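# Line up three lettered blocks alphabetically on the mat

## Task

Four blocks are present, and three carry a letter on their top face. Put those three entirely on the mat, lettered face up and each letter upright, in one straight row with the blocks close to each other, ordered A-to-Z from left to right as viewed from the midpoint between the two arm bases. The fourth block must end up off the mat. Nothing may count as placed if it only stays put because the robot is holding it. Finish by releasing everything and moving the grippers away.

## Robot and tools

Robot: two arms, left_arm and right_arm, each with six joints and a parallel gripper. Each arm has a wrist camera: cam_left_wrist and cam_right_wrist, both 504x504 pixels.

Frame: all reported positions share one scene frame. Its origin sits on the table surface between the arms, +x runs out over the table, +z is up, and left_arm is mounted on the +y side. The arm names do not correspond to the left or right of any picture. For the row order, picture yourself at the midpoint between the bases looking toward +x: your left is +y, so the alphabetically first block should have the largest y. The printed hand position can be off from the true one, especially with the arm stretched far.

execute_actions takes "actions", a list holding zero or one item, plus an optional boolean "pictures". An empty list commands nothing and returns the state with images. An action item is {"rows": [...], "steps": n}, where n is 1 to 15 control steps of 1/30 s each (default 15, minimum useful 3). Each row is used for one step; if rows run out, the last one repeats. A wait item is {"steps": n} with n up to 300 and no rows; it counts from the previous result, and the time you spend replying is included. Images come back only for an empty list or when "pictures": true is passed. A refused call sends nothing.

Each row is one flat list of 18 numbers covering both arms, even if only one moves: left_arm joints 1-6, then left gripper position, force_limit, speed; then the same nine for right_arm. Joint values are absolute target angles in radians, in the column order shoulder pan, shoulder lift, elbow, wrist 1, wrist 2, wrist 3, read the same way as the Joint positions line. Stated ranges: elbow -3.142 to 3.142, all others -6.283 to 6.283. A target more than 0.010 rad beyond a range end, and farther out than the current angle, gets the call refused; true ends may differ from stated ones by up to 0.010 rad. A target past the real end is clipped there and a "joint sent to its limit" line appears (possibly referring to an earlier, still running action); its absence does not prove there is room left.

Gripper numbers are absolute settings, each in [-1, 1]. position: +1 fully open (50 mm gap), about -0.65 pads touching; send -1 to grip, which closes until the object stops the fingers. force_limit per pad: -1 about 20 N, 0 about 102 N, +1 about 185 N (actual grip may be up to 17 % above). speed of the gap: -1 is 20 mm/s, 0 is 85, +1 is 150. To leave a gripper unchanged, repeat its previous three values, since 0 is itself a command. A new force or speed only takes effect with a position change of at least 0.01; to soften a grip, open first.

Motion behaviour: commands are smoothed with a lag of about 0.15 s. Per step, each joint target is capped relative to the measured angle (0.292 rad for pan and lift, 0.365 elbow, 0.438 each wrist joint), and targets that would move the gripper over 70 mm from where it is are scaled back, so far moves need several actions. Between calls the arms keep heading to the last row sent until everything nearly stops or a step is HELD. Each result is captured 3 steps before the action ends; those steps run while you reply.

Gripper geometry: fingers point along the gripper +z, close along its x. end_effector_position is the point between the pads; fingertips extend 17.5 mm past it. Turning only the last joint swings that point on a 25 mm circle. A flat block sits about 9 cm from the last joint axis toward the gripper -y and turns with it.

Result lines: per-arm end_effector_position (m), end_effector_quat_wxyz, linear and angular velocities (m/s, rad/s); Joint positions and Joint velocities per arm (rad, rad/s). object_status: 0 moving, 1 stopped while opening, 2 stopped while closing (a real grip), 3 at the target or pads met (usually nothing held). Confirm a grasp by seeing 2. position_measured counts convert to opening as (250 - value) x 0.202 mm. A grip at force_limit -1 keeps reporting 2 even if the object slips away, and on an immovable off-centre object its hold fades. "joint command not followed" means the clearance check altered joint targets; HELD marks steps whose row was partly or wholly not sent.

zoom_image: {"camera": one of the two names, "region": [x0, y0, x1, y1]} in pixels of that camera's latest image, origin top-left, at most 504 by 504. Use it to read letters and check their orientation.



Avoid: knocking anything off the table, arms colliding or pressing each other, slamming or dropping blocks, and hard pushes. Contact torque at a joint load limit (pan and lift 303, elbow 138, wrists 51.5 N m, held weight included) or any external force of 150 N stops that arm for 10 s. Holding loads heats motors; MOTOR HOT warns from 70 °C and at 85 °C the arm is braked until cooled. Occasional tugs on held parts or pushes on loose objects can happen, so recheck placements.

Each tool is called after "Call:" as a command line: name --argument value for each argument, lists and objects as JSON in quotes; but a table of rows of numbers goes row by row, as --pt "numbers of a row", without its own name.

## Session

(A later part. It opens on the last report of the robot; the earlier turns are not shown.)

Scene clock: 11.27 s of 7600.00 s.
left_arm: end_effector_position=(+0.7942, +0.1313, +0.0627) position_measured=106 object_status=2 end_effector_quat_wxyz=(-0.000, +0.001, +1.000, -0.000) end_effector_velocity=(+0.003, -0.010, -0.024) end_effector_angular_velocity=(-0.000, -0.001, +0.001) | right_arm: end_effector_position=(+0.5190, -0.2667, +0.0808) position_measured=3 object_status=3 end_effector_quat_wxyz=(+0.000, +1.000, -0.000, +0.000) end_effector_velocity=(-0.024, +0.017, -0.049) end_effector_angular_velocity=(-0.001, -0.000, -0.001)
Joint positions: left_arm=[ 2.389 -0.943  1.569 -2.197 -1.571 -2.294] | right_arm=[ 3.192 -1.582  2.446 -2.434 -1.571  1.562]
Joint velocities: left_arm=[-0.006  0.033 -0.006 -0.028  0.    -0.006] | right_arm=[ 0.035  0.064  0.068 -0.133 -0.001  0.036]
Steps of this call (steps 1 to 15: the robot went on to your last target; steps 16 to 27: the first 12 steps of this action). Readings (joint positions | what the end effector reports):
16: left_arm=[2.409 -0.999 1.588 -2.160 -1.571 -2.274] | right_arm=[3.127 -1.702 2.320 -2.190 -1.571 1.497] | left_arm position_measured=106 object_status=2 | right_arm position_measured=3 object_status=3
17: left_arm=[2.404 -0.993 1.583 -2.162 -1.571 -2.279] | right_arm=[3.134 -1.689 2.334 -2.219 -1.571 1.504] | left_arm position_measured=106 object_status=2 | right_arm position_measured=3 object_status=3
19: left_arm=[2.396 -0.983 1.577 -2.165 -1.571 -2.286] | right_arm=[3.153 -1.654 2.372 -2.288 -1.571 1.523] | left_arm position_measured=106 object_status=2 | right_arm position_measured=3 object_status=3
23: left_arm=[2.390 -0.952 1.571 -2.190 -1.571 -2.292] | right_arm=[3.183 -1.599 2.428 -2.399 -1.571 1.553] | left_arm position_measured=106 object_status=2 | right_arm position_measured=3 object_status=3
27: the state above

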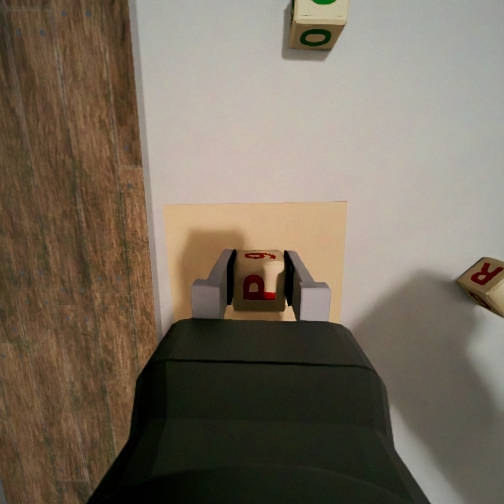

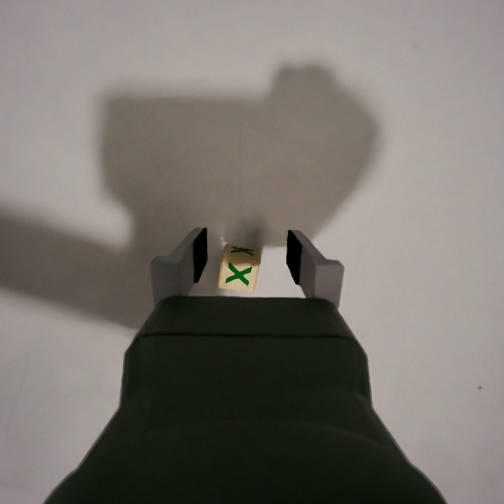

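Call:
zoom_image --camera "cam_right_wrist" --region '[190,210,310,310]'

Call:
execute_actions --actions '[{"rows":[[2.4065,-0.9548,1.5964,-2.2124,-1.571,-2.2761,-1,-0.5,0,3.165,-1.66,2.44,-2.351,-1.571,1.535,1,-0.5,0.5]],"steps":12}]' --pictures true

Region (190, 210, 310, 310) of cam_right_wrist's 504x504 image, scaled by 4.200, with more detail than that image has.

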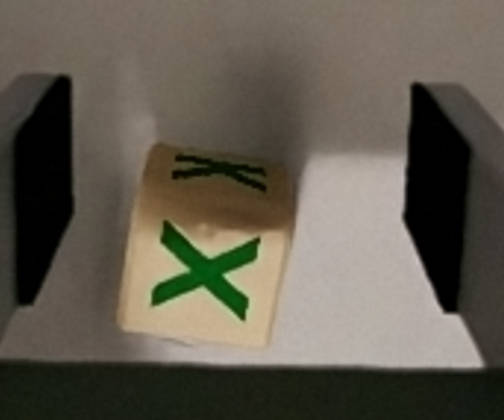

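Scene clock: 11.97 s of 7600.00 s.
left_arm: end_effector_position=(+0.7944, +0.1511, +0.0599) position_measured=106 object_status=2 end_effector_quat_wxyz=(-0.000, +0.001, +1.000, -0.000) end_effector_velocity=(+0.000, +0.018, +0.000) end_effector_angular_velocity=(+0.002, -0.002, -0.000) | right_arm: end_effector_position=(+0.5113, -0.2782, +0.1077) position_measured=3 object_status=3 end_effector_quat_wxyz=(+0.000, +1.000, -0.000, +0.000) end_effector_velocity=(-0.006, -0.011, +0.027) end_effector_angular_velocity=(-0.000, +0.001, +0.001)
Joint positions: left_arm=[ 2.405 -0.953  1.594 -2.211 -1.571 -2.278] | right_arm=[ 3.168 -1.653  2.441 -2.359 -1.571  1.538]
Joint velocities: left_arm=[ 0.014 -0.012  0.021 -0.009  0.002  0.014] | right_arm=[-0.023 -0.065 -0.011  0.076 -0.    -0.024]
Steps of this call (steps 1 to 3: the last 3 steps of your previous action; steps 4 to 12: the robot went on to your last target; steps 13 to 21: the first 9 steps of this action). Readings (joint positions | what the end effector reports):
13: left_arm=[2.389 -0.940 1.570 -2.201 -1.571 -2.294] | right_arm=[3.195 -1.578 2.453 -2.445 -1.571 1.565] | left_arm position_measured=106 object_status=2 | right_arm position_measured=3 object_status=3
14: left_arm=[2.393 -0.943 1.576 -2.204 -1.571 -2.289] | right_arm=[3.189 -1.595 2.451 -2.424 -1.571 1.558] | left_arm position_measured=106 object_status=2 | right_arm position_measured=3 object_status=3
16: left_arm=[2.400 -0.949 1.586 -2.208 -1.571 -2.283] | right_arm=[3.178 -1.626 2.445 -2.390 -1.571 1.547] | left_arm position_measured=106 object_status=2 | right_arm position_measured=3 object_status=3
20: left_arm=[2.404 -0.953 1.593 -2.211 -1.571 -2.278] | right_arm=[3.169 -1.650 2.442 -2.362 -1.571 1.539] | left_arm position_measured=106 object_status=2 | right_arm position_measured=3 object_status=3
21: the state above

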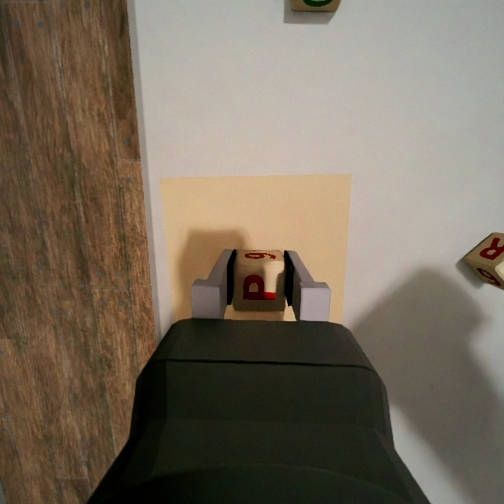

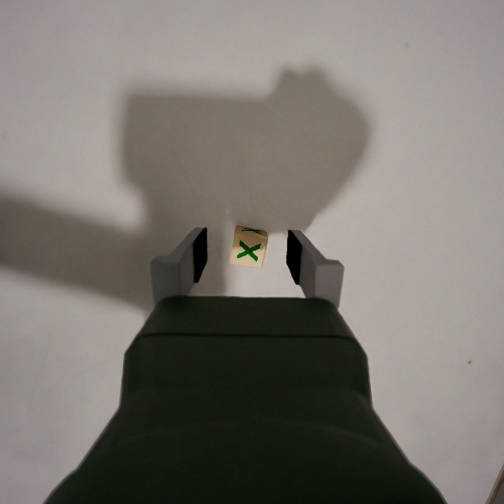

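Call:
execute_actions --actions '[{"rows":[[2.4065,-0.9217,1.6098,-2.2589,-1.571,-2.2761,-1,-0.5,0,3.1455,-1.6115,2.4741,-2.4334,-1.571,1.6555,1,-0.5,0.5]],"steps":13}]' --pictures true

Scene clock: 12.43 s of 7600.00 s.
left_arm: end_effector_position=(+0.7946, +0.1529, +0.0293) position_measured=106 object_status=2 end_effector_quat_wxyz=(+0.000, +0.001, +1.000, -0.000) end_effector_velocity=(+0.005, -0.005, -0.006) end_effector_angular_velocity=(-0.012, -0.014, -0.001) | right_arm: end_effector_position=(+0.5124, -0.2881, +0.0823) position_measured=3 object_status=3 end_effector_quat_wxyz=(+0.000, +0.998, -0.066, +0.000) end_effector_velocity=(+0.000, -0.006, -0.017) end_effector_angular_velocity=(-0.000, +0.001, -0.081)
Joint positions: left_arm=[ 2.406 -0.924  1.609 -2.256 -1.571 -2.276] | right_arm=[ 3.147 -1.614  2.472 -2.428 -1.571  1.648]
Joint velocities: left_arm=[-0.     0.011  0.    -0.029 -0.     0.   ] | right_arm=[-0.012  0.028  0.02  -0.046 -0.     0.069]
Steps of this call (steps 1 to 3: the last 3 steps of your previous action; step 4: the robot went on to your last target; steps 5 to 14: the first 10 steps of this action). Readings (joint positions | what the end effector reports):
5: left_arm=[2.406 -0.953 1.596 -2.214 -1.571 -2.276] | right_arm=[3.165 -1.657 2.441 -2.356 -1.571 1.540] | left_arm position_measured=106 object_status=2 | right_arm position_measured=3 object_status=3
6: left_arm=[2.406 -0.946 1.599 -2.226 -1.571 -2.276] | right_arm=[3.161 -1.647 2.448 -2.374 -1.571 1.567] | left_arm position_measured=106 object_status=2 | right_arm position_measured=3 object_status=3
8: left_arm=[2.406 -0.934 1.605 -2.241 -1.571 -2.276] | right_arm=[3.153 -1.630 2.461 -2.401 -1.571 1.608] | left_arm position_measured=106 object_status=2 | right_arm position_measured=3 object_status=3
12: left_arm=[2.406 -0.925 1.608 -2.254 -1.571 -2.276] | right_arm=[3.148 -1.617 2.470 -2.424 -1.571 1.642] | left_arm position_measured=106 object_status=2 | right_arm position_measured=3 object_status=3
14: the state above

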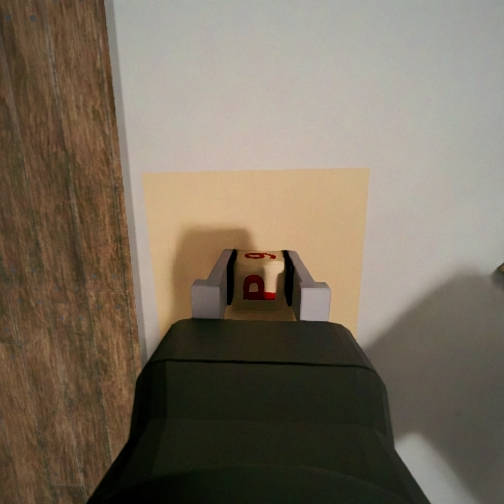

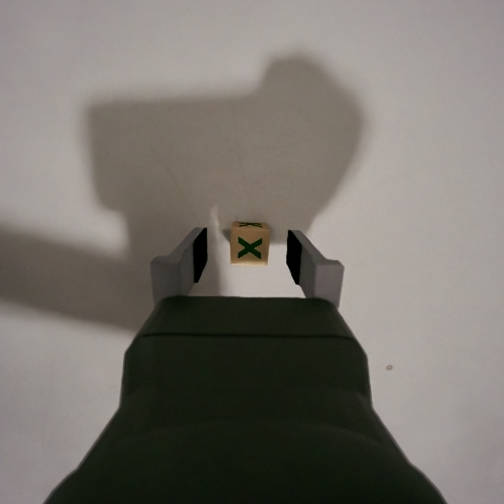

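Call:
execute_actions --actions '[{"rows":[[2.4065,-0.9217,1.6098,-2.2589,-1.571,-2.2761,1,-0.5,0.5,3.1455,-1.4934,2.5127,-2.5901,-1.571,1.6555,1,-0.5,0.5],[2.4065,-0.9217,1.6098,-2.2589,-1.571,-2.2761,1,-0.5,0.5,3.1455,-1.4934,2.5127,-2.5901,-1.571,1.6555,1,-0.5,0.5],[2.4065,-0.9217,1.6098,-2.2589,-1.571,-2.2761,1,-0.5,0.5,3.1455,-1.4934,2.5127,-2.5901,-1.571,1.6555,1,-0.5,0.5],[2.4065,-0.9217,1.6098,-2.2589,-1.571,-2.2761,1,-0.5,0.5,3.1455,-1.4934,2.5127,-2.5901,-1.571,1.6555,1,-0.5,0.5],[2.4065,-0.9217,1.6098,-2.2589,-1.571,-2.2761,1,-0.5,0.5,3.1455,-1.4934,2.5127,-2.5901,-1.571,1.6555,1,-0.5,0.5],[2.4065,-1.03,1.57,-2.111,-1.571,-2.2761,1,-0.5,0.5,3.1455,-1.4934,2.5127,-2.5901,-1.571,1.6555,1,-0.5,0.5]]}]'

Call:
execute_actions --actions '[{"rows":[[2.1615,-1.2572,1.8195,-2.1331,-1.571,-4.79,1,-0.5,0.5,3.1455,-1.4934,2.5127,-2.5901,-1.571,1.6555,-1,-0.5,0]]}]'

Call:
execute_actions --actions '[{"steps":20}]' --pictures true

Scene clock: 13.30 s of 7600.00 s.
left_arm: end_effector_position=(+0.7919, +0.1553, +0.1110) position_measured=3 object_status=0 end_effector_quat_wxyz=(+0.000, +0.001, +1.000, -0.001) end_effector_velocity=(-0.025, +0.022, +0.194) end_effector_angular_velocity=(+0.021, +0.022, +0.000) | right_arm: end_effector_position=(+0.5129, -0.2888, +0.0285) position_measured=3 object_status=3 end_effector_quat_wxyz=(+0.000, +0.998, -0.070, +0.000) end_effector_velocity=(-0.001, +0.001, -0.018) end_effector_angular_velocity=(+0.000, +0.000, -0.001)
Joint positions: left_arm=[ 2.407 -1.007  1.578 -2.143 -1.571 -2.276] | right_arm=[ 3.145 -1.498  2.511 -2.584 -1.571  1.655]
Joint velocities: left_arm=[ 0.    -0.208 -0.062  0.299  0.002  0.   ] | right_arm=[ 0.001  0.04   0.013 -0.053  0.     0.002]
Steps of this call (steps 1 to 3: the last 3 steps of your previous action; steps 4 to 14: the robot went on to your last target; steps 15 to 26: the first 12 steps of this action). Readings (joint positions | what the end effector reports):
15: left_arm=[2.406 -0.922 1.610 -2.259 -1.571 -2.276] | right_arm=[3.146 -1.608 2.475 -2.438 -1.571 1.655] | left_arm position_measured=94 object_status=0 | right_arm position_measured=3 object_status=3
16: left_arm=[2.407 -0.921 1.611 -2.259 -1.571 -2.276] | right_arm=[3.146 -1.590 2.481 -2.464 -1.571 1.655] | left_arm position_measured=75 object_status=0 | right_arm position_measured=3 object_status=3
18: left_arm=[2.407 -0.921 1.611 -2.259 -1.571 -2.276] | right_arm=[3.145 -1.544 2.497 -2.522 -1.571 1.655] | left_arm position_measured=36 object_status=0 | right_arm position_measured=3 object_status=3
22: left_arm=[2.407 -0.956 1.596 -2.212 -1.571 -2.276] | right_arm=[3.145 -1.508 2.508 -2.570 -1.571 1.655] | left_arm position_measured=3 object_status=0 | right_arm position_measured=3 object_status=3
26: the state above

Scene clock: 13.80 s of 7600.00 s.
left_arm: end_effector_position=(+0.6381, +0.0939, +0.1694) position_measured=3 object_status=3 end_effector_quat_wxyz=(-0.000, -0.161, +0.987, -0.000) end_effector_velocity=(-0.375, -0.091, +0.090) end_effector_angular_velocity=(-0.001, +0.002, +1.836) | right_arm: end_effector_position=(+0.5128, -0.2888, +0.0265) position_measured=107 object_status=0 end_effector_quat_wxyz=(+0.000, +0.998, -0.070, +0.000) end_effector_velocity=(-0.000, -0.000, -0.000) end_effector_angular_velocity=(-0.000, +0.001, +0.000)
Joint positions: left_arm=[ 2.224 -1.197  1.756 -2.13  -1.571 -2.784] | right_arm=[ 3.145 -1.493  2.513 -2.59  -1.571  1.656]
Joint velocities: left_arm=[-0.473 -0.451  0.475 -0.023 -0.002 -2.309] | right_arm=[ 0.     0.001  0.    -0.    -0.    -0.   ]
Steps of this call (steps 1 to 3: the last 3 steps of your previous action; steps 4 to 15: the first 12 steps of this action). Readings (joint positions | what the end effector reports):
4: left_arm=[2.404 -1.025 1.575 -2.121 -1.571 -2.281] | right_arm=[3.145 -1.495 2.512 -2.588 -1.571 1.655] | left_arm position_measured=3 object_status=3 | right_arm position_measured=12 object_status=0
5: left_arm=[2.390 -1.039 1.591 -2.121 -1.571 -2.308] | right_arm=[3.145 -1.494 2.512 -2.589 -1.571 1.655] | left_arm position_measured=3 object_status=3 | right_arm position_measured=26 object_status=0
7: left_arm=[2.357 -1.070 1.622 -2.123 -1.571 -2.368] | right_arm=[3.145 -1.494 2.513 -2.589 -1.571 1.655] | left_arm position_measured=3 object_status=3 | right_arm position_measured=54 object_status=0
11: left_arm=[2.292 -1.132 1.688 -2.126 -1.571 -2.526] | right_arm=[3.145 -1.494 2.513 -2.590 -1.571 1.656] | left_arm position_measured=3 object_status=3 | right_arm position_measured=107 object_status=0
15: the state above

Scene clock: 14.47 s of 7600.00 s.
left_arm: end_effector_position=(+0.5968, +0.1185, +0.1803) position_measured=3 object_status=3 end_effector_quat_wxyz=(+0.000, +0.860, -0.511, -0.000) end_effector_velocity=(-0.023, +0.039, +0.000) end_effector_angular_velocity=(-0.000, +0.001, +1.795) | right_arm: end_effector_position=(+0.5128, -0.2887, +0.0265) position_measured=107 object_status=2 end_effector_quat_wxyz=(+0.000, +0.998, -0.070, +0.000) end_effector_velocity=(-0.000, -0.000, -0.000) end_effector_angular_velocity=(-0.001, +0.000, -0.001)
Joint positions: left_arm=[ 2.162 -1.257  1.819 -2.133 -1.571 -4.592] | right_arm=[ 3.145 -1.493  2.513 -2.59  -1.571  1.656]
Joint velocities: left_arm=[-0.002 -0.002  0.002 -0.    -0.001 -1.797] | right_arm=[ 0.     0.     0.     0.    -0.001  0.002]
Kept back: nothing.
Steps of this call (steps 1 to 3: the last 3 steps of your previous action; steps 4 to 20: the robot went on to your last target). Readings (joint positions | what the end effector reports):
1: left_arm=[2.209 -1.211 1.771 -2.131 -1.571 -2.865] | right_arm=[3.145 -1.493 2.513 -2.590 -1.571 1.656] | left_arm position_measured=3 object_status=3 | right_arm position_measured=107 object_status=0
2: left_arm=[2.197 -1.223 1.784 -2.131 -1.571 -2.949] | right_arm=[3.145 -1.493 2.513 -2.590 -1.571 1.656] | left_arm position_measured=3 object_status=3 | right_arm position_measured=107 object_status=2
4: left_arm=[2.181 -1.239 1.800 -2.132 -1.571 -3.125] | right_arm=[3.145 -1.493 2.513 -2.590 -1.571 1.656] | left_arm position_measured=3 object_status=3 | right_arm position_measured=107 object_status=2
8: left_arm=[2.167 -1.252 1.814 -2.133 -1.571 -3.491] | right_arm=[3.145 -1.493 2.513 -2.590 -1.571 1.656] | left_arm position_measured=3 object_status=3 | right_arm position_measured=107 object_status=2
20: the state above

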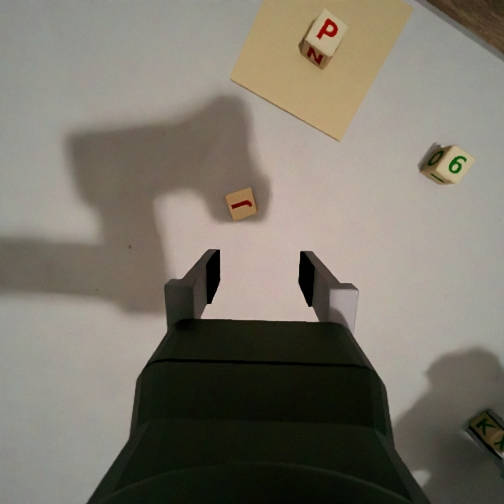

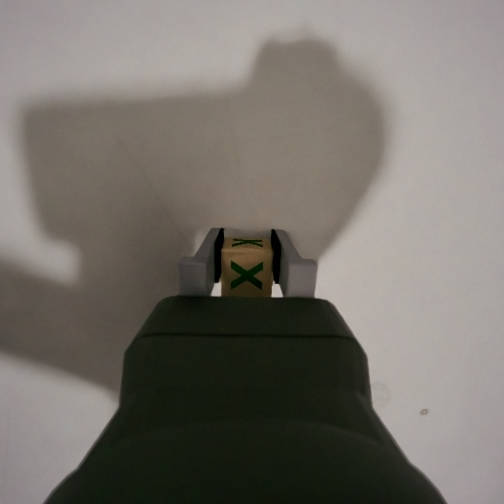

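Call:
execute_actions --actions '[]'

Scene clock: 14.87 s of 7600.00 s.
left_arm: end_effector_position=(+0.5940, +0.1224, +0.1803) position_measured=3 object_status=3 end_effector_quat_wxyz=(+0.000, +0.905, -0.426, -0.000) end_effector_velocity=(-0.001, +0.001, +0.000) end_effector_angular_velocity=(-0.000, +0.000, +0.045) | right_arm: end_effector_position=(+0.5128, -0.2887, +0.0265) position_measured=107 object_status=2 end_effector_quat_wxyz=(+0.000, +0.998, -0.070, +0.000) end_effector_velocity=(-0.000, +0.001, -0.000) end_effector_angular_velocity=(+0.000, -0.000, +0.001)
Joint positions: left_arm=[ 2.162 -1.257  1.819 -2.133 -1.571 -4.785] | right_arm=[ 3.145 -1.493  2.513 -2.59  -1.571  1.656]
Joint velocities: left_arm=[ 0.    -0.    -0.     0.    -0.    -0.044] | right_arm=[ 0.002  0.    -0.    -0.     0.     0.001]
Kept back: nothing.
Steps of this call (steps 1 to 12: the robot went on to your last target). Readings (joint positions | what the end effector reports):
1: left_arm=[2.162 -1.257 1.819 -2.133 -1.571 -4.644] | right_arm=[3.145 -1.493 2.513 -2.590 -1.571 1.656] | left_arm position_measured=3 object_status=3 | right_arm position_measured=107 object_status=2
2: left_arm=[2.162 -1.257 1.819 -2.133 -1.571 -4.683] | right_arm=[3.145 -1.493 2.513 -2.590 -1.571 1.656] | left_arm position_measured=3 object_status=3 | right_arm position_measured=107 object_status=2
4: left_arm=[2.162 -1.257 1.819 -2.133 -1.571 -4.732] | right_arm=[3.145 -1.493 2.513 -2.590 -1.571 1.656] | left_arm position_measured=3 object_status=3 | right_arm position_measured=107 object_status=2
8: left_arm=[2.162 -1.257 1.819 -2.133 -1.571 -4.773] | right_arm=[3.145 -1.493 2.513 -2.590 -1.571 1.656] | left_arm position_measured=3 object_status=3 | right_arm position_measured=107 object_status=2
12: the state above

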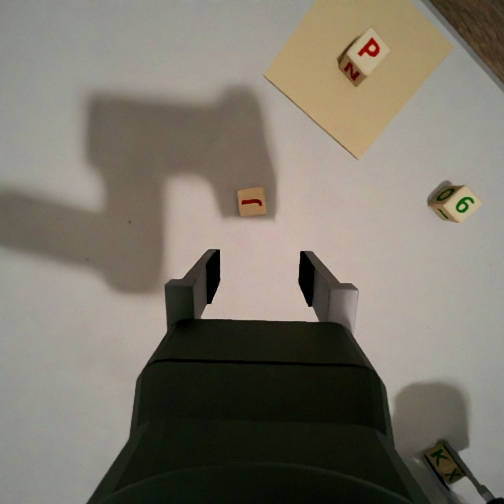

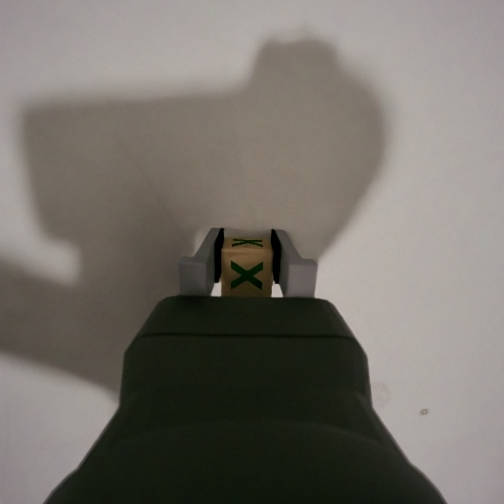

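Call:
zoom_image --camera "cam_left_wrist" --region '[200,0,480,240]'

Region (200, 0, 480, 240) of cam_left_wrist's 504x504 image, scaled by 1.800, with more detail than that image has; it fills the top 432 rows of this view, and the rest is white.

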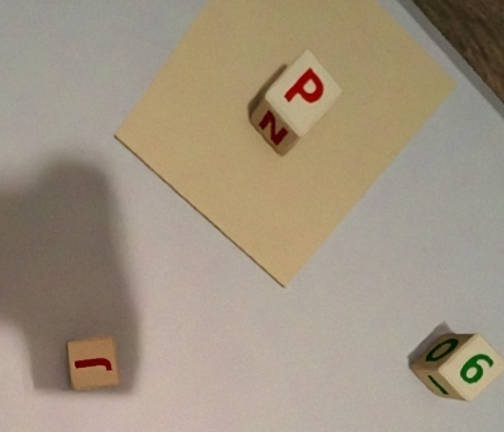

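Call:
execute_actions --actions '[{"rows":[[2.2178,-1.1505,1.881,-2.3013,-1.571,-4.803,1,-0.5,0.5,3.1455,-1.58,2.45,-2.44,-1.571,1.6555,-1,-0.5,0]],"steps":15}]' --pictures true

Scene clock: 15.73 s of 7600.00 s.
left_arm: end_effector_position=(+0.6232, +0.1539, +0.0850) position_measured=3 object_status=3 end_effector_quat_wxyz=(+0.000, +0.919, -0.393, +0.000) end_effector_velocity=(+0.011, +0.017, -0.043) end_effector_angular_velocity=(+0.000, +0.000, +0.030) | right_arm: end_effector_position=(+0.5278, -0.2895, +0.0762) position_measured=107 object_status=2 end_effector_quat_wxyz=(+0.000, +0.998, -0.070, -0.000) end_effector_velocity=(+0.004, +0.000, +0.018) end_effector_angular_velocity=(+0.000, -0.001, +0.002)
Joint positions: left_arm=[ 2.215 -1.156  1.878 -2.293 -1.571 -4.802] | right_arm=[ 3.146 -1.577  2.452 -2.445 -1.571  1.656]
Joint velocities: left_arm=[ 0.024  0.046  0.027 -0.073 -0.    -0.006] | right_arm=[ 0.001 -0.028 -0.021  0.048  0.001 -0.001]
Steps of this call (steps 1 to 14: the robot went on to your last target; steps 15 to 26: the first 12 steps of this action). Readings (joint positions | what the end effector reports):
15: left_arm=[2.163 -1.255 1.821 -2.138 -1.571 -4.790] | right_arm=[3.145 -1.496 2.511 -2.585 -1.571 1.656] | left_arm position_measured=3 object_status=3 | right_arm position_measured=107 object_status=2
16: left_arm=[2.171 -1.240 1.828 -2.164 -1.571 -4.792] | right_arm=[3.146 -1.511 2.501 -2.557 -1.571 1.656] | left_arm position_measured=3 object_status=3 | right_arm position_measured=107 object_status=2
18: left_arm=[2.187 -1.209 1.848 -2.209 -1.571 -4.796] | right_arm=[3.146 -1.544 2.475 -2.503 -1.571 1.656] | left_arm position_measured=3 object_status=3 | right_arm position_measured=107 object_status=2
22: left_arm=[2.209 -1.168 1.871 -2.274 -1.571 -4.801] | right_arm=[3.146 -1.570 2.458 -2.458 -1.571 1.656] | left_arm position_measured=3 object_status=3 | right_arm position_measured=107 object_status=2
26: the state above

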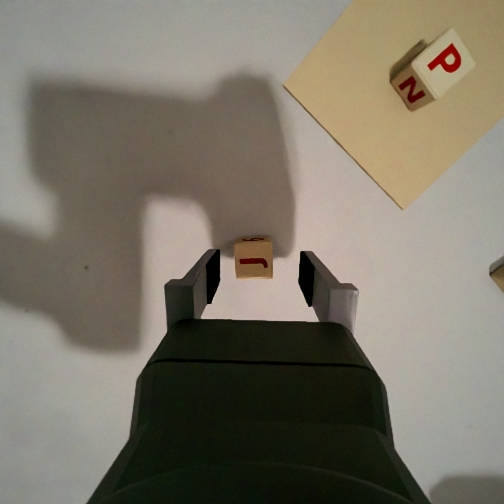

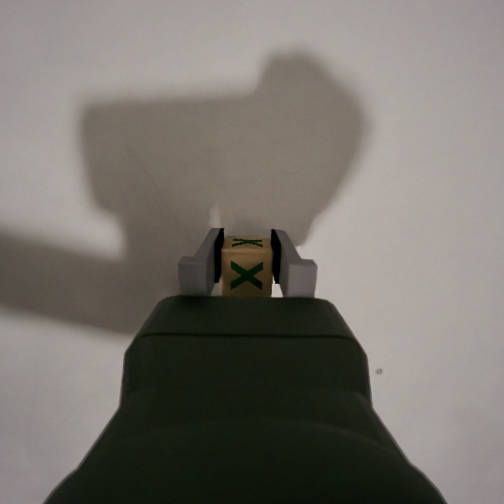

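Call:
execute_actions --actions '[{"rows":[[2.2178,-1.101,1.9055,-2.3753,-1.571,-4.803,1,-0.5,0.5,3.3,-1.5,2.2,-2.27,-1.571,1.75,-1,-0.5,0]],"steps":12}]'

Call:
execute_actions --actions '[{"rows":[[2.2178,-1.101,1.9055,-2.3753,-1.571,-4.803,-1,-0.5,0,3.3,-1.5,2.2,-2.27,-1.571,1.75,-1,-0.5,0]],"steps":15}]' --pictures true

Scene clock: 16.13 s of 7600.00 s.
left_arm: end_effector_position=(+0.6234, +0.1571, +0.0403) position_measured=3 object_status=3 end_effector_quat_wxyz=(+0.000, +0.920, -0.392, -0.000) end_effector_velocity=(-0.001, +0.002, -0.032) end_effector_angular_velocity=(-0.000, -0.001, -0.000) | right_arm: end_effector_position=(+0.6012, -0.2222, +0.1324) position_measured=107 object_status=2 end_effector_quat_wxyz=(+0.000, +0.999, -0.045, -0.000) end_effector_velocity=(+0.125, +0.161, +0.112) end_effector_angular_velocity=(-0.002, +0.012, +0.105)
Joint positions: left_arm=[ 2.218 -1.105  1.903 -2.369 -1.571 -4.803] | right_arm=[ 3.272 -1.515  2.246 -2.302 -1.571  1.733]
Joint velocities: left_arm=[-0.     0.037  0.019 -0.056  0.     0.   ] | right_arm=[ 0.263  0.135 -0.412  0.289 -0.001  0.158]
Steps of this call (steps 1 to 3: the last 3 steps of your previous action; steps 4 to 12: the first 9 steps of this action). Readings (joint positions | what the end effector reports):
4: left_arm=[2.217 -1.150 1.881 -2.303 -1.571 -4.803] | right_arm=[3.148 -1.578 2.447 -2.439 -1.571 1.657] | left_arm position_measured=3 object_status=3 | right_arm position_measured=107 object_status=2
5: left_arm=[2.217 -1.138 1.886 -2.322 -1.571 -4.803] | right_arm=[3.162 -1.571 2.425 -2.422 -1.571 1.666] | left_arm position_measured=3 object_status=3 | right_arm position_measured=107 object_status=2
7: left_arm=[2.217 -1.120 1.897 -2.346 -1.571 -4.803] | right_arm=[3.197 -1.553 2.366 -2.384 -1.571 1.687] | left_arm position_measured=3 object_status=3 | right_arm position_measured=107 object_status=2
11: left_arm=[2.218 -1.107 1.903 -2.367 -1.571 -4.803] | right_arm=[3.261 -1.520 2.262 -2.313 -1.571 1.726] | left_arm position_measured=3 object_status=3 | right_arm position_measured=107 object_status=2
12: the state above

Scene clock: 16.63 s of 7600.00 s.
left_arm: end_effector_position=(+0.6233, +0.1574, +0.0367) position_measured=110 object_status=0 end_effector_quat_wxyz=(+0.000, +0.920, -0.392, -0.000) end_effector_velocity=(-0.000, +0.000, -0.000) end_effector_angular_velocity=(-0.001, +0.001, -0.001) | right_arm: end_effector_position=(+0.6148, -0.2045, +0.1451) position_measured=107 object_status=2 end_effector_quat_wxyz=(+0.000, +0.999, -0.040, -0.000) end_effector_velocity=(+0.001, +0.002, +0.001) end_effector_angular_velocity=(+0.000, -0.000, +0.002)
Joint positions: left_arm=[ 2.218 -1.101  1.905 -2.375 -1.571 -4.803] | right_arm=[ 3.3   -1.5    2.2   -2.27  -1.571  1.75 ]
Joint velocities: left_arm=[ 0.     0.     0.    -0.001 -0.001  0.001] | right_arm=[ 0.002  0.001 -0.004  0.003  0.     0.   ]
Steps of this call (steps 1 to 3: the last 3 steps of your previous action; steps 4 to 15: the first 12 steps of this action). Readings (joint positions | what the end effector reports):
4: left_arm=[2.218 -1.102 1.905 -2.373 -1.571 -4.803] | right_arm=[3.292 -1.504 2.214 -2.279 -1.571 1.745] | left_arm position_measured=12 object_status=0 | right_arm position_measured=107 object_status=2
5: left_arm=[2.218 -1.102 1.905 -2.374 -1.571 -4.803] | right_arm=[3.294 -1.503 2.210 -2.277 -1.571 1.746] | left_arm position_measured=26 object_status=0 | right_arm position_measured=107 object_status=2
7: left_arm=[2.218 -1.102 1.905 -2.375 -1.571 -4.803] | right_arm=[3.297 -1.502 2.205 -2.274 -1.571 1.748] | left_arm position_measured=54 object_status=0 | right_arm position_measured=107 object_status=2
11: left_arm=[2.218 -1.101 1.905 -2.375 -1.571 -4.803] | right_arm=[3.299 -1.501 2.202 -2.271 -1.571 1.749] | left_arm position_measured=110 object_status=0 | right_arm position_measured=107 object_status=2
15: the state above

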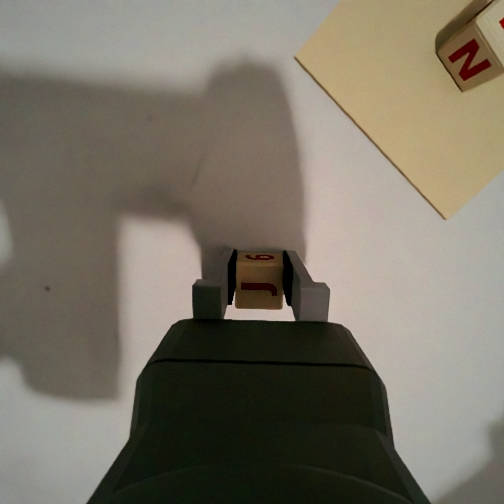

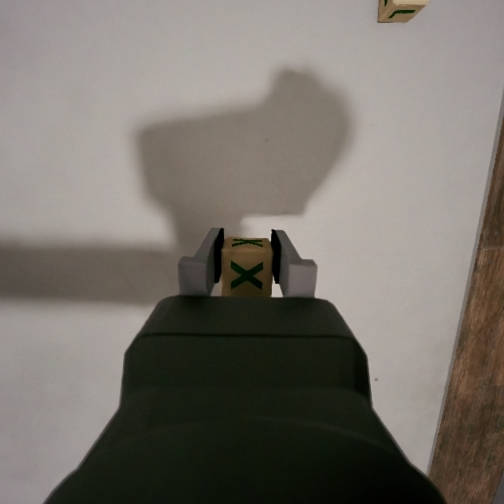

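Call:
execute_actions --actions '[{"rows":[[2.2178,-1.101,1.9055,-2.3753,-1.571,-4.803,-1,-0.5,0,3.3,-1.5,2.2,-2.27,-1.571,1.75,-1,-0.5,0],[2.2178,-1.15,1.88,-2.30,-1.571,-4.803,-1,-0.5,0,3.3,-1.5,2.2,-2.27,-1.571,1.75,-1,-0.5,0],[2.2178,-1.15,1.88,-2.30,-1.571,-4.803,-1,-0.5,0,3.3,-1.5,2.2,-2.27,-1.571,1.75,-1,-0.5,0],[2.2178,-1.15,1.88,-2.30,-1.571,-4.803,-1,-0.5,0,3.3,-1.5,2.2,-2.27,-1.571,1.75,-1,-0.5,0],[2.2178,-1.15,1.88,-2.30,-1.571,-4.803,-1,-0.5,0,3.3,-1.5,2.2,-2.27,-1.571,1.75,-1,-0.5,0],[2.3,-1.13,1.75,-2.19,-1.571,-2.2471,-1,-0.5,0,3.3,-1.5,2.2,-2.27,-1.571,1.75,-1,-0.5,0]],"steps":15}]'

Call:
execute_actions --actions '[{"rows":[[2.4355,-1.02,1.61,-2.16,-1.571,-2.2471,-1,-0.5,0,3.3,-1.5,2.2,-2.27,-1.571,1.75,-1,-0.5,0]],"steps":15}]'

Call:
execute_actions --actions '[{"rows":[[2.4355,-0.9903,1.6259,-2.2064,-1.571,-2.2471,-1,-0.5,0,3.3,-1.5,2.2,-2.27,-1.571,1.75,-1,-0.5,0]],"steps":15}]' --pictures true

Scene clock: 17.47 s of 7600.00 s.
left_arm: end_effector_position=(+0.6795, +0.1595, +0.1065) position_measured=110 object_status=2 end_effector_quat_wxyz=(+0.000, +0.849, -0.529, -0.000) end_effector_velocity=(+0.237, +0.009, +0.154) end_effector_angular_velocity=(-0.001, -0.002, -2.179) | right_arm: end_effector_position=(+0.6149, -0.2043, +0.1452) position_measured=107 object_status=2 end_effector_quat_wxyz=(+0.000, +0.999, -0.040, -0.000) end_effector_velocity=(-0.000, +0.001, +0.000) end_effector_angular_velocity=(+0.001, +0.000, +0.000)
Joint positions: left_arm=[ 2.273 -1.133  1.794 -2.231 -1.571 -4.438] | right_arm=[ 3.3   -1.5    2.2   -2.27  -1.571  1.75 ]
Joint velocities: left_arm=[ 0.237  0.029 -0.386  0.356  0.001  2.417] | right_arm=[ 0.001 -0.    -0.     0.     0.001  0.001]
Steps of this call (steps 1 to 3: the last 3 steps of your previous action; steps 4 to 13: the robot went on to your last target; steps 14 to 25: the first 12 steps of this action). Readings (joint positions | what the end effector reports):
14: left_arm=[2.218 -1.101 1.905 -2.375 -1.571 -4.803] | right_arm=[3.300 -1.500 2.200 -2.270 -1.571 1.750] | left_arm position_measured=110 object_status=2 | right_arm position_measured=107 object_status=2
15: left_arm=[2.218 -1.103 1.905 -2.372 -1.571 -4.803] | right_arm=[3.300 -1.500 2.200 -2.270 -1.571 1.750] | left_arm position_measured=110 object_status=2 | right_arm position_measured=107 object_status=2
17: left_arm=[2.218 -1.125 1.892 -2.340 -1.571 -4.803] | right_arm=[3.300 -1.500 2.200 -2.270 -1.571 1.750] | left_arm position_measured=110 object_status=2 | right_arm position_measured=107 object_status=2
21: left_arm=[2.233 -1.138 1.861 -2.293 -1.571 -4.722] | right_arm=[3.300 -1.500 2.200 -2.270 -1.571 1.750] | left_arm position_measured=110 object_status=2 | right_arm position_measured=107 object_status=2
25: the state above

Scene clock: 17.97 s of 7600.00 s.
left_arm: end_effector_position=(+0.8078, +0.1943, +0.1069) position_measured=110 object_status=2 end_effector_quat_wxyz=(-0.000, -0.481, +0.877, +0.000) end_effector_velocity=(+0.037, -0.013, -0.008) end_effector_angular_velocity=(-0.003, +0.000, -2.613) | right_arm: end_effector_position=(+0.6149, -0.2043, +0.1452) position_measured=107 object_status=2 end_effector_quat_wxyz=(+0.000, +0.999, -0.040, -0.000) end_effector_velocity=(-0.000, +0.000, +0.000) end_effector_angular_velocity=(-0.000, -0.000, +0.003)
Joint positions: left_arm=[ 2.426 -1.027  1.62  -2.163 -1.571 -3.262] | right_arm=[ 3.3   -1.5    2.2   -2.27  -1.571  1.75 ]
Joint velocities: left_arm=[ 0.086  0.067 -0.094  0.026 -0.     2.699] | right_arm=[ 0.001 -0.    -0.    -0.    -0.    -0.002]
Steps of this call (steps 1 to 3: the last 3 steps of your previous action; steps 4 to 15: the first 12 steps of this action). Readings (joint positions | what the end effector reports):
4: left_arm=[2.295 -1.129 1.761 -2.202 -1.571 -4.095] | right_arm=[3.300 -1.500 2.200 -2.270 -1.571 1.750] | left_arm position_measured=110 object_status=2 | right_arm position_measured=107 object_status=2
5: left_arm=[2.311 -1.116 1.742 -2.197 -1.571 -4.048] | right_arm=[3.300 -1.500 2.200 -2.270 -1.571 1.750] | left_arm position_measured=110 object_status=2 | right_arm position_measured=107 object_status=2
7: left_arm=[2.345 -1.089 1.706 -2.187 -1.571 -3.933] | right_arm=[3.300 -1.500 2.200 -2.270 -1.571 1.750] | left_arm position_measured=110 object_status=2 | right_arm position_measured=107 object_status=2
11: left_arm=[2.403 -1.045 1.645 -2.170 -1.571 -3.620] | right_arm=[3.300 -1.500 2.200 -2.270 -1.571 1.750] | left_arm position_measured=110 object_status=2 | right_arm position_measured=107 object_status=2
15: the state above

Scene clock: 18.47 s of 7600.00 s.
left_arm: end_effector_position=(+0.7959, +0.1871, +0.0761) position_measured=110 object_status=2 end_effector_quat_wxyz=(-0.000, -0.015, +1.000, -0.000) end_effector_velocity=(-0.006, +0.000, -0.009) end_effector_angular_velocity=(-0.000, -0.001, -0.284) | right_arm: end_effector_position=(+0.6149, -0.2043, +0.1452) position_measured=107 object_status=2 end_effector_quat_wxyz=(+0.000, +0.999, -0.040, -0.000) end_effector_velocity=(-0.000, +0.000, +0.000) end_effector_angular_velocity=(-0.000, +0.000, -0.001)
Joint positions: left_arm=[ 2.435 -0.991  1.625 -2.205 -1.571 -2.279] | right_arm=[ 3.3   -1.5    2.2   -2.27  -1.571  1.75 ]
Joint velocities: left_arm=[ 0.001  0.01   0.003 -0.014 -0.     0.285] | right_arm=[ 0.    -0.     0.     0.    -0.     0.001]
Steps of this call (steps 1 to 3: the last 3 steps of your previous action; steps 4 to 15: the first 12 steps of this action). Readings (joint positions | what the end effector reports):
4: left_arm=[2.433 -1.021 1.613 -2.162 -1.571 -2.890] | right_arm=[3.300 -1.500 2.200 -2.270 -1.571 1.750] | left_arm position_measured=110 object_status=2 | right_arm position_measured=107 object_status=2
5: left_arm=[2.433 -1.014 1.615 -2.173 -1.571 -2.797] | right_arm=[3.300 -1.500 2.200 -2.270 -1.571 1.750] | left_arm position_measured=110 object_status=2 | right_arm position_measured=107 object_status=2
7: left_arm=[2.434 -1.002 1.622 -2.188 -1.571 -2.609] | right_arm=[3.300 -1.500 2.200 -2.270 -1.571 1.750] | left_arm position_measured=110 object_status=2 | right_arm position_measured=107 object_status=2
11: left_arm=[2.435 -0.994 1.624 -2.201 -1.571 -2.355] | right_arm=[3.300 -1.500 2.200 -2.270 -1.571 1.750] | left_arm position_measured=110 object_status=2 | right_arm position_measured=107 object_status=2
15: the state above

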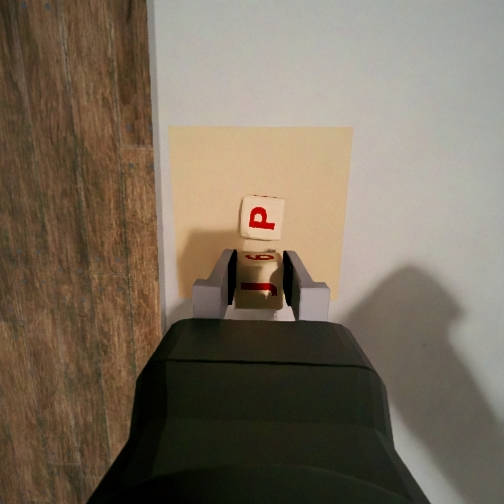

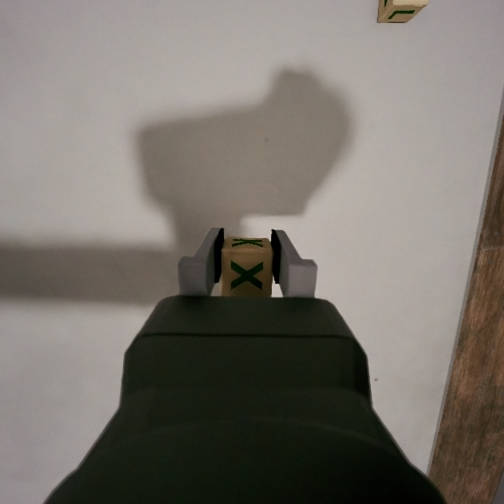

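Call:
execute_actions --actions '[{"rows":[[2.4355,-0.956,1.641,-2.2558,-1.571,-2.2471,-1,-0.5,0,3.3,-1.5,2.2,-2.27,-1.571,1.75,-1,-0.5,0]],"steps":15}]' --pictures true

Scene clock: 18.97 s of 7600.00 s.
left_arm: end_effector_position=(+0.7954, +0.1871, +0.0420) position_measured=110 object_status=2 end_effector_quat_wxyz=(-0.000, +0.001, +1.000, -0.000) end_effector_velocity=(-0.000, +0.000, -0.011) end_effector_angular_velocity=(+0.001, +0.001, -0.003) | right_arm: end_effector_position=(+0.6149, -0.2043, +0.1452) position_measured=107 object_status=2 end_effector_quat_wxyz=(+0.000, +0.999, -0.040, -0.000) end_effector_velocity=(+0.000, -0.001, -0.000) end_effector_angular_velocity=(-0.000, +0.000, -0.001)
Joint positions: left_arm=[ 2.436 -0.957  1.64  -2.254 -1.571 -2.247] | right_arm=[ 3.3   -1.5    2.2   -2.27  -1.571  1.75 ]
Joint velocities: left_arm=[ 0.     0.011  0.005 -0.015  0.     0.003] | right_arm=[-0.001  0.     0.     0.    -0.     0.001]
Steps of this call (steps 1 to 3: the last 3 steps of your previous action; steps 4 to 15: the first 12 steps of this action). Readings (joint positions | what the end effector reports):
4: left_arm=[2.435 -0.989 1.626 -2.208 -1.571 -2.256] | right_arm=[3.300 -1.500 2.200 -2.270 -1.571 1.750] | left_arm position_measured=110 object_status=2 | right_arm position_measured=107 object_status=2
5: left_arm=[2.436 -0.981 1.629 -2.221 -1.571 -2.254] | right_arm=[3.300 -1.500 2.200 -2.270 -1.571 1.750] | left_arm position_measured=110 object_status=2 | right_arm position_measured=107 object_status=2
7: left_arm=[2.436 -0.969 1.636 -2.237 -1.571 -2.251] | right_arm=[3.300 -1.500 2.200 -2.270 -1.571 1.750] | left_arm position_measured=110 object_status=2 | right_arm position_measured=107 object_status=2
11: left_arm=[2.436 -0.960 1.639 -2.250 -1.571 -2.248] | right_arm=[3.300 -1.500 2.200 -2.270 -1.571 1.750] | left_arm position_measured=110 object_status=2 | right_arm position_measured=107 object_status=2
15: the state above

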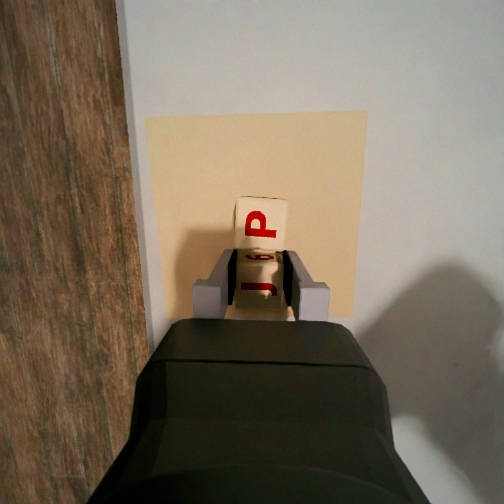

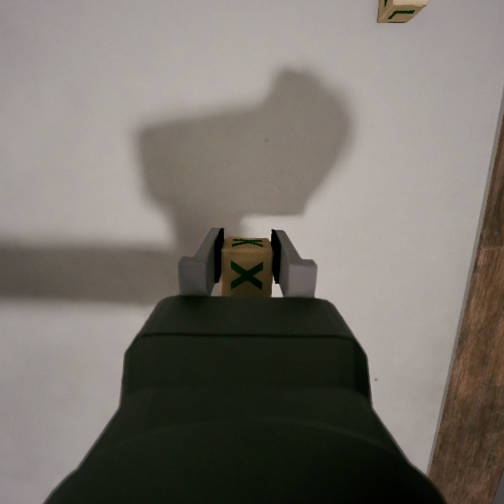

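Call:
execute_actions --actions '[{"rows":[[2.4355,-0.9535,1.642,-2.2593,-1.571,-2.2471,-1,-0.5,0,3.3,-1.5,2.2,-2.27,-1.571,1.85,-1,-0.5,0],[2.4355,-0.9535,1.642,-2.2593,-1.571,-2.2471,-1,-0.5,0,3.3,-1.5,2.2,-2.27,-1.571,1.85,-1,-0.5,0],[2.4355,-0.9535,1.642,-2.2593,-1.571,-2.2471,1,-0.5,0.5,3.3,-1.5,2.2,-2.27,-1.571,1.85,-1,-0.5,0],[2.4355,-0.9535,1.642,-2.2593,-1.571,-2.2471,1,-0.5,0.5,3.3,-1.5,2.2,-2.27,-1.571,1.85,-1,-0.5,0],[2.4355,-0.9535,1.642,-2.2593,-1.571,-2.2471,1,-0.5,0.5,3.3,-1.5,2.2,-2.27,-1.571,1.85,-1,-0.5,0],[2.4355,-0.9535,1.642,-2.2593,-1.571,-2.2471,1,-0.5,0.5,3.3,-1.5,2.2,-2.27,-1.571,1.85,-1,-0.5,0],[2.4355,-0.9535,1.642,-2.2593,-1.571,-2.2471,1,-0.5,0.5,3.3,-1.5,2.2,-2.27,-1.571,1.85,-1,-0.5,0],[2.4355,-0.9535,1.642,-2.2593,-1.571,-2.2471,1,-0.5,0.5,3.3,-1.5,2.2,-2.27,-1.571,1.85,-1,-0.5,0],[2.4355,-0.9535,1.642,-2.2593,-1.571,-2.2471,1,-0.5,0.5,3.3,-1.5,2.2,-2.27,-1.571,1.85,-1,-0.5,0],[2.4355,-1.05,1.58,-2.10,-1.571,-2.2471,1,-0.5,0.5,3.3,-1.5,2.2,-2.27,-1.571,1.85,-1,-0.5,0]],"steps":15}]'

Call:
execute_actions --actions '[{"rows":[[2.9,-1.9,2.2,-1.87,-1.571,-2.2471,1,-0.5,0.5,3.45,-1.3,1.95,-2.22,-1.571,1.95,-1,-0.5,0]],"steps":15}]'

Scene clock: 19.60 s of 7600.00 s.
left_arm: end_effector_position=(+0.7974, +0.1854, +0.0730) position_measured=3 object_status=0 end_effector_quat_wxyz=(+0.000, +0.001, +1.000, -0.000) end_effector_velocity=(+0.100, -0.081, +0.568) end_effector_angular_velocity=(-0.158, -0.196, -0.001) | right_arm: end_effector_position=(+0.6173, -0.2046, +0.1452) position_measured=107 object_status=2 end_effector_quat_wxyz=(+0.000, +0.996, -0.088, -0.000) end_effector_velocity=(+0.001, -0.001, +0.001) end_effector_angular_velocity=(+0.000, -0.001, -0.031)
Joint positions: left_arm=[ 2.435 -0.985  1.621 -2.207 -1.571 -2.247] | right_arm=[ 3.3   -1.5    2.2   -2.27  -1.571  1.847]
Joint velocities: left_arm=[-0.    -0.446 -0.388  0.581 -0.     0.   ] | right_arm=[-0.002 -0.001 -0.     0.    -0.     0.03 ]
Steps of this call (steps 1 to 3: the last 3 steps of your previous action; steps 4 to 7: the robot went on to your last target; steps 8 to 19: the first 12 steps of this action). Readings (joint positions | what the end effector reports):
8: left_arm=[2.436 -0.956 1.641 -2.256 -1.571 -2.247] | right_arm=[3.300 -1.500 2.200 -2.270 -1.571 1.755] | left_arm position_measured=110 object_status=2 | right_arm position_measured=107 object_status=2
9: left_arm=[2.436 -0.956 1.641 -2.257 -1.571 -2.247] | right_arm=[3.300 -1.500 2.200 -2.270 -1.571 1.779] | left_arm position_measured=110 object_status=2 | right_arm position_measured=107 object_status=2
11: left_arm=[2.436 -0.954 1.642 -2.258 -1.571 -2.247] | right_arm=[3.300 -1.500 2.200 -2.270 -1.571 1.812] | left_arm position_measured=79 object_status=0 | right_arm position_measured=107 object_status=2
15: left_arm=[2.436 -0.954 1.642 -2.259 -1.571 -2.247] | right_arm=[3.300 -1.500 2.200 -2.270 -1.571 1.839] | left_arm position_measured=7 object_status=0 | right_arm position_measured=107 object_status=2
19: the state above

Scene clock: 20.10 s of 7600.00 s.
left_arm: end_effector_position=(+0.7501, +0.3512, +0.1250) position_measured=3 object_status=3 end_effector_quat_wxyz=(-0.052, -0.061, +0.996, +0.037) end_effector_velocity=(-0.159, +0.422, +0.017) end_effector_angular_velocity=(+0.153, +0.246, +0.336) | right_arm: end_effector_position=(+0.7024, -0.0975, +0.1473) position_measured=107 object_status=2 end_effector_quat_wxyz=(+0.000, +0.998, -0.067, -0.000) end_effector_velocity=(+0.061, +0.096, -0.005) end_effector_angular_velocity=(+0.000, -0.002, +0.033)
Joint positions: left_arm=[ 2.559 -1.151  1.749 -2.042 -1.571 -2.247] | right_arm=[ 3.438 -1.316  1.971 -2.224 -1.571  1.942]
Joint velocities: left_arm=[ 0.336 -0.335  0.419  0.206  0.001 -0.   ] | right_arm=[ 0.109  0.148 -0.187  0.037 -0.     0.076]
Steps of this call (steps 1 to 3: the last 3 steps of your previous action; steps 4 to 15: the first 12 steps of this action). Readings (joint positions | what the end effector reports):
4: left_arm=[2.437 -1.031 1.596 -2.135 -1.571 -2.247] | right_arm=[3.302 -1.497 2.196 -2.269 -1.571 1.851] | left_arm position_measured=3 object_status=3 | right_arm position_measured=107 object_status=2
5: left_arm=[2.448 -1.042 1.611 -2.125 -1.571 -2.247] | right_arm=[3.316 -1.479 2.174 -2.264 -1.571 1.860] | left_arm position_measured=3 object_status=3 | right_arm position_measured=107 object_status=2
7: left_arm=[2.470 -1.062 1.639 -2.106 -1.571 -2.247] | right_arm=[3.348 -1.436 2.120 -2.254 -1.571 1.881] | left_arm position_measured=3 object_status=3 | right_arm position_measured=107 object_status=2
11: left_arm=[2.514 -1.106 1.693 -2.072 -1.571 -2.247] | right_arm=[3.408 -1.356 2.020 -2.234 -1.571 1.922] | left_arm position_measured=3 object_status=3 | right_arm position_measured=107 object_status=2
15: the state above

Call:
execute_actions --actions '[{"rows":[[2.9,-1.9,2.2,-1.87,-1.571,-2.2471,1,-0.5,0.5,3.64,-1.03,1.62,-2.16,-1.571,2.02,-1,-0.5,0]],"steps":15}]'

Call:
execute_actions --actions '[{"rows":[[2.9,-1.9,2.2,-1.87,-1.571,-2.2471,1,-0.5,0.5,3.6506,-0.9678,1.5976,-2.2006,-1.571,2.0206,-1,-0.5,0]],"steps":15}]' --pictures true

Scene clock: 20.60 s of 7600.00 s.
left_arm: end_effector_position=(+0.6403, +0.5496, +0.1436) position_measured=3 object_status=3 end_effector_quat_wxyz=(-0.104, -0.146, +0.982, +0.060) end_effector_velocity=(-0.266, +0.349, +0.110) end_effector_angular_velocity=(+0.028, +0.071, +0.342) | right_arm: end_effector_position=(+0.7727, +0.0621, +0.1206) position_measured=107 object_status=2 end_effector_quat_wxyz=(+0.000, +1.000, -0.018, -0.000) end_effector_velocity=(+0.104, +0.389, -0.096) end_effector_angular_velocity=(-0.000, +0.001, +0.227)
Joint positions: left_arm=[ 2.732 -1.352  1.975 -1.953 -1.571 -2.247] | right_arm=[ 3.599 -1.088  1.691 -2.173 -1.571  2.005]
Joint velocities: left_arm=[ 0.342 -0.547  0.457  0.167 -0.     0.   ] | right_arm=[ 0.361  0.516 -0.625  0.11   0.     0.135]
Steps of this call (steps 1 to 3: the last 3 steps of your previous action; steps 4 to 15: the first 12 steps of this action). Readings (joint positions | what the end effector reports):
4: left_arm=[2.605 -1.197 1.806 -2.016 -1.571 -2.247] | right_arm=[3.448 -1.302 1.953 -2.220 -1.571 1.948] | left_arm position_measured=3 object_status=3 | right_arm position_measured=107 object_status=2
5: left_arm=[2.616 -1.208 1.821 -2.010 -1.571 -2.247] | right_arm=[3.462 -1.283 1.929 -2.216 -1.571 1.954] | left_arm position_measured=3 object_status=3 | right_arm position_measured=107 object_status=2
7: left_arm=[2.640 -1.232 1.851 -1.998 -1.571 -2.247] | right_arm=[3.491 -1.242 1.879 -2.207 -1.571 1.964] | left_arm position_measured=3 object_status=3 | right_arm position_measured=107 object_status=2
11: left_arm=[2.686 -1.286 1.913 -1.976 -1.571 -2.247] | right_arm=[3.546 -1.164 1.784 -2.190 -1.571 1.985] | left_arm position_measured=3 object_status=3 | right_arm position_measured=107 object_status=2
15: the state above

Scene clock: 21.10 s of 7600.00 s.
left_arm: end_effector_position=(+0.5096, +0.6781, +0.2748) position_measured=3 object_status=3 end_effector_quat_wxyz=(-0.035, -0.216, +0.976, +0.017) end_effector_velocity=(-0.267, +0.181, +0.325) end_effector_angular_velocity=(-0.148, -0.599, +0.218) | right_arm: end_effector_position=(+0.7939, +0.1224, +0.0714) position_measured=107 object_status=2 end_effector_quat_wxyz=(+0.000, +1.000, -0.000, +0.000) end_effector_velocity=(+0.003, +0.009, -0.012) end_effector_angular_velocity=(-0.000, -0.001, +0.007)
Joint positions: left_arm=[ 2.872 -1.771  2.163 -1.884 -1.571 -2.247] | right_arm=[ 3.65  -0.97   1.599 -2.199 -1.571  2.02 ]
Joint velocities: left_arm=[ 0.218 -1.016  0.293  0.107 -0.001  0.   ] | right_arm=[ 0.007  0.023 -0.013 -0.011 -0.001  0.001]
Steps of this call (steps 1 to 3: the last 3 steps of your previous action; steps 4 to 15: the first 12 steps of this action). Readings (joint positions | what the end effector reports):
4: left_arm=[2.777 -1.436 2.035 -1.931 -1.571 -2.247] | right_arm=[3.629 -1.044 1.640 -2.165 -1.571 2.016] | left_arm position_measured=3 object_status=3 | right_arm position_measured=107 object_status=2
5: left_arm=[2.788 -1.460 2.050 -1.925 -1.571 -2.247] | right_arm=[3.634 -1.026 1.628 -2.175 -1.571 2.017] | left_arm position_measured=3 object_status=3 | right_arm position_measured=107 object_status=2
7: left_arm=[2.809 -1.514 2.078 -1.915 -1.571 -2.247] | right_arm=[3.642 -0.997 1.615 -2.186 -1.571 2.019] | left_arm position_measured=3 object_status=3 | right_arm position_measured=107 object_status=2
11: left_arm=[2.844 -1.637 2.125 -1.898 -1.571 -2.247] | right_arm=[3.648 -0.977 1.603 -2.196 -1.571 2.020] | left_arm position_measured=3 object_status=3 | right_arm position_measured=107 object_status=2
15: the state above

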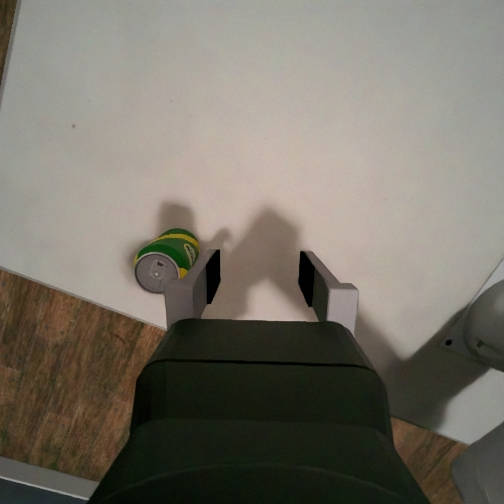

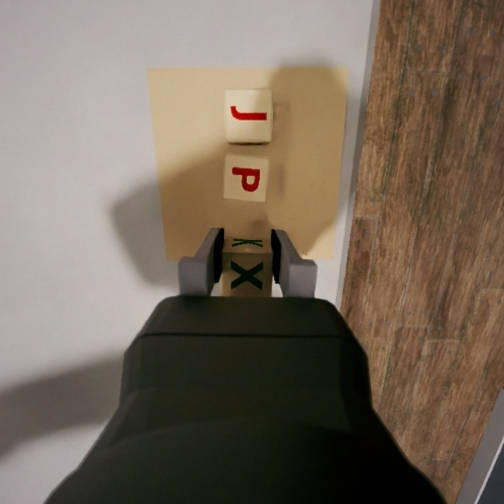

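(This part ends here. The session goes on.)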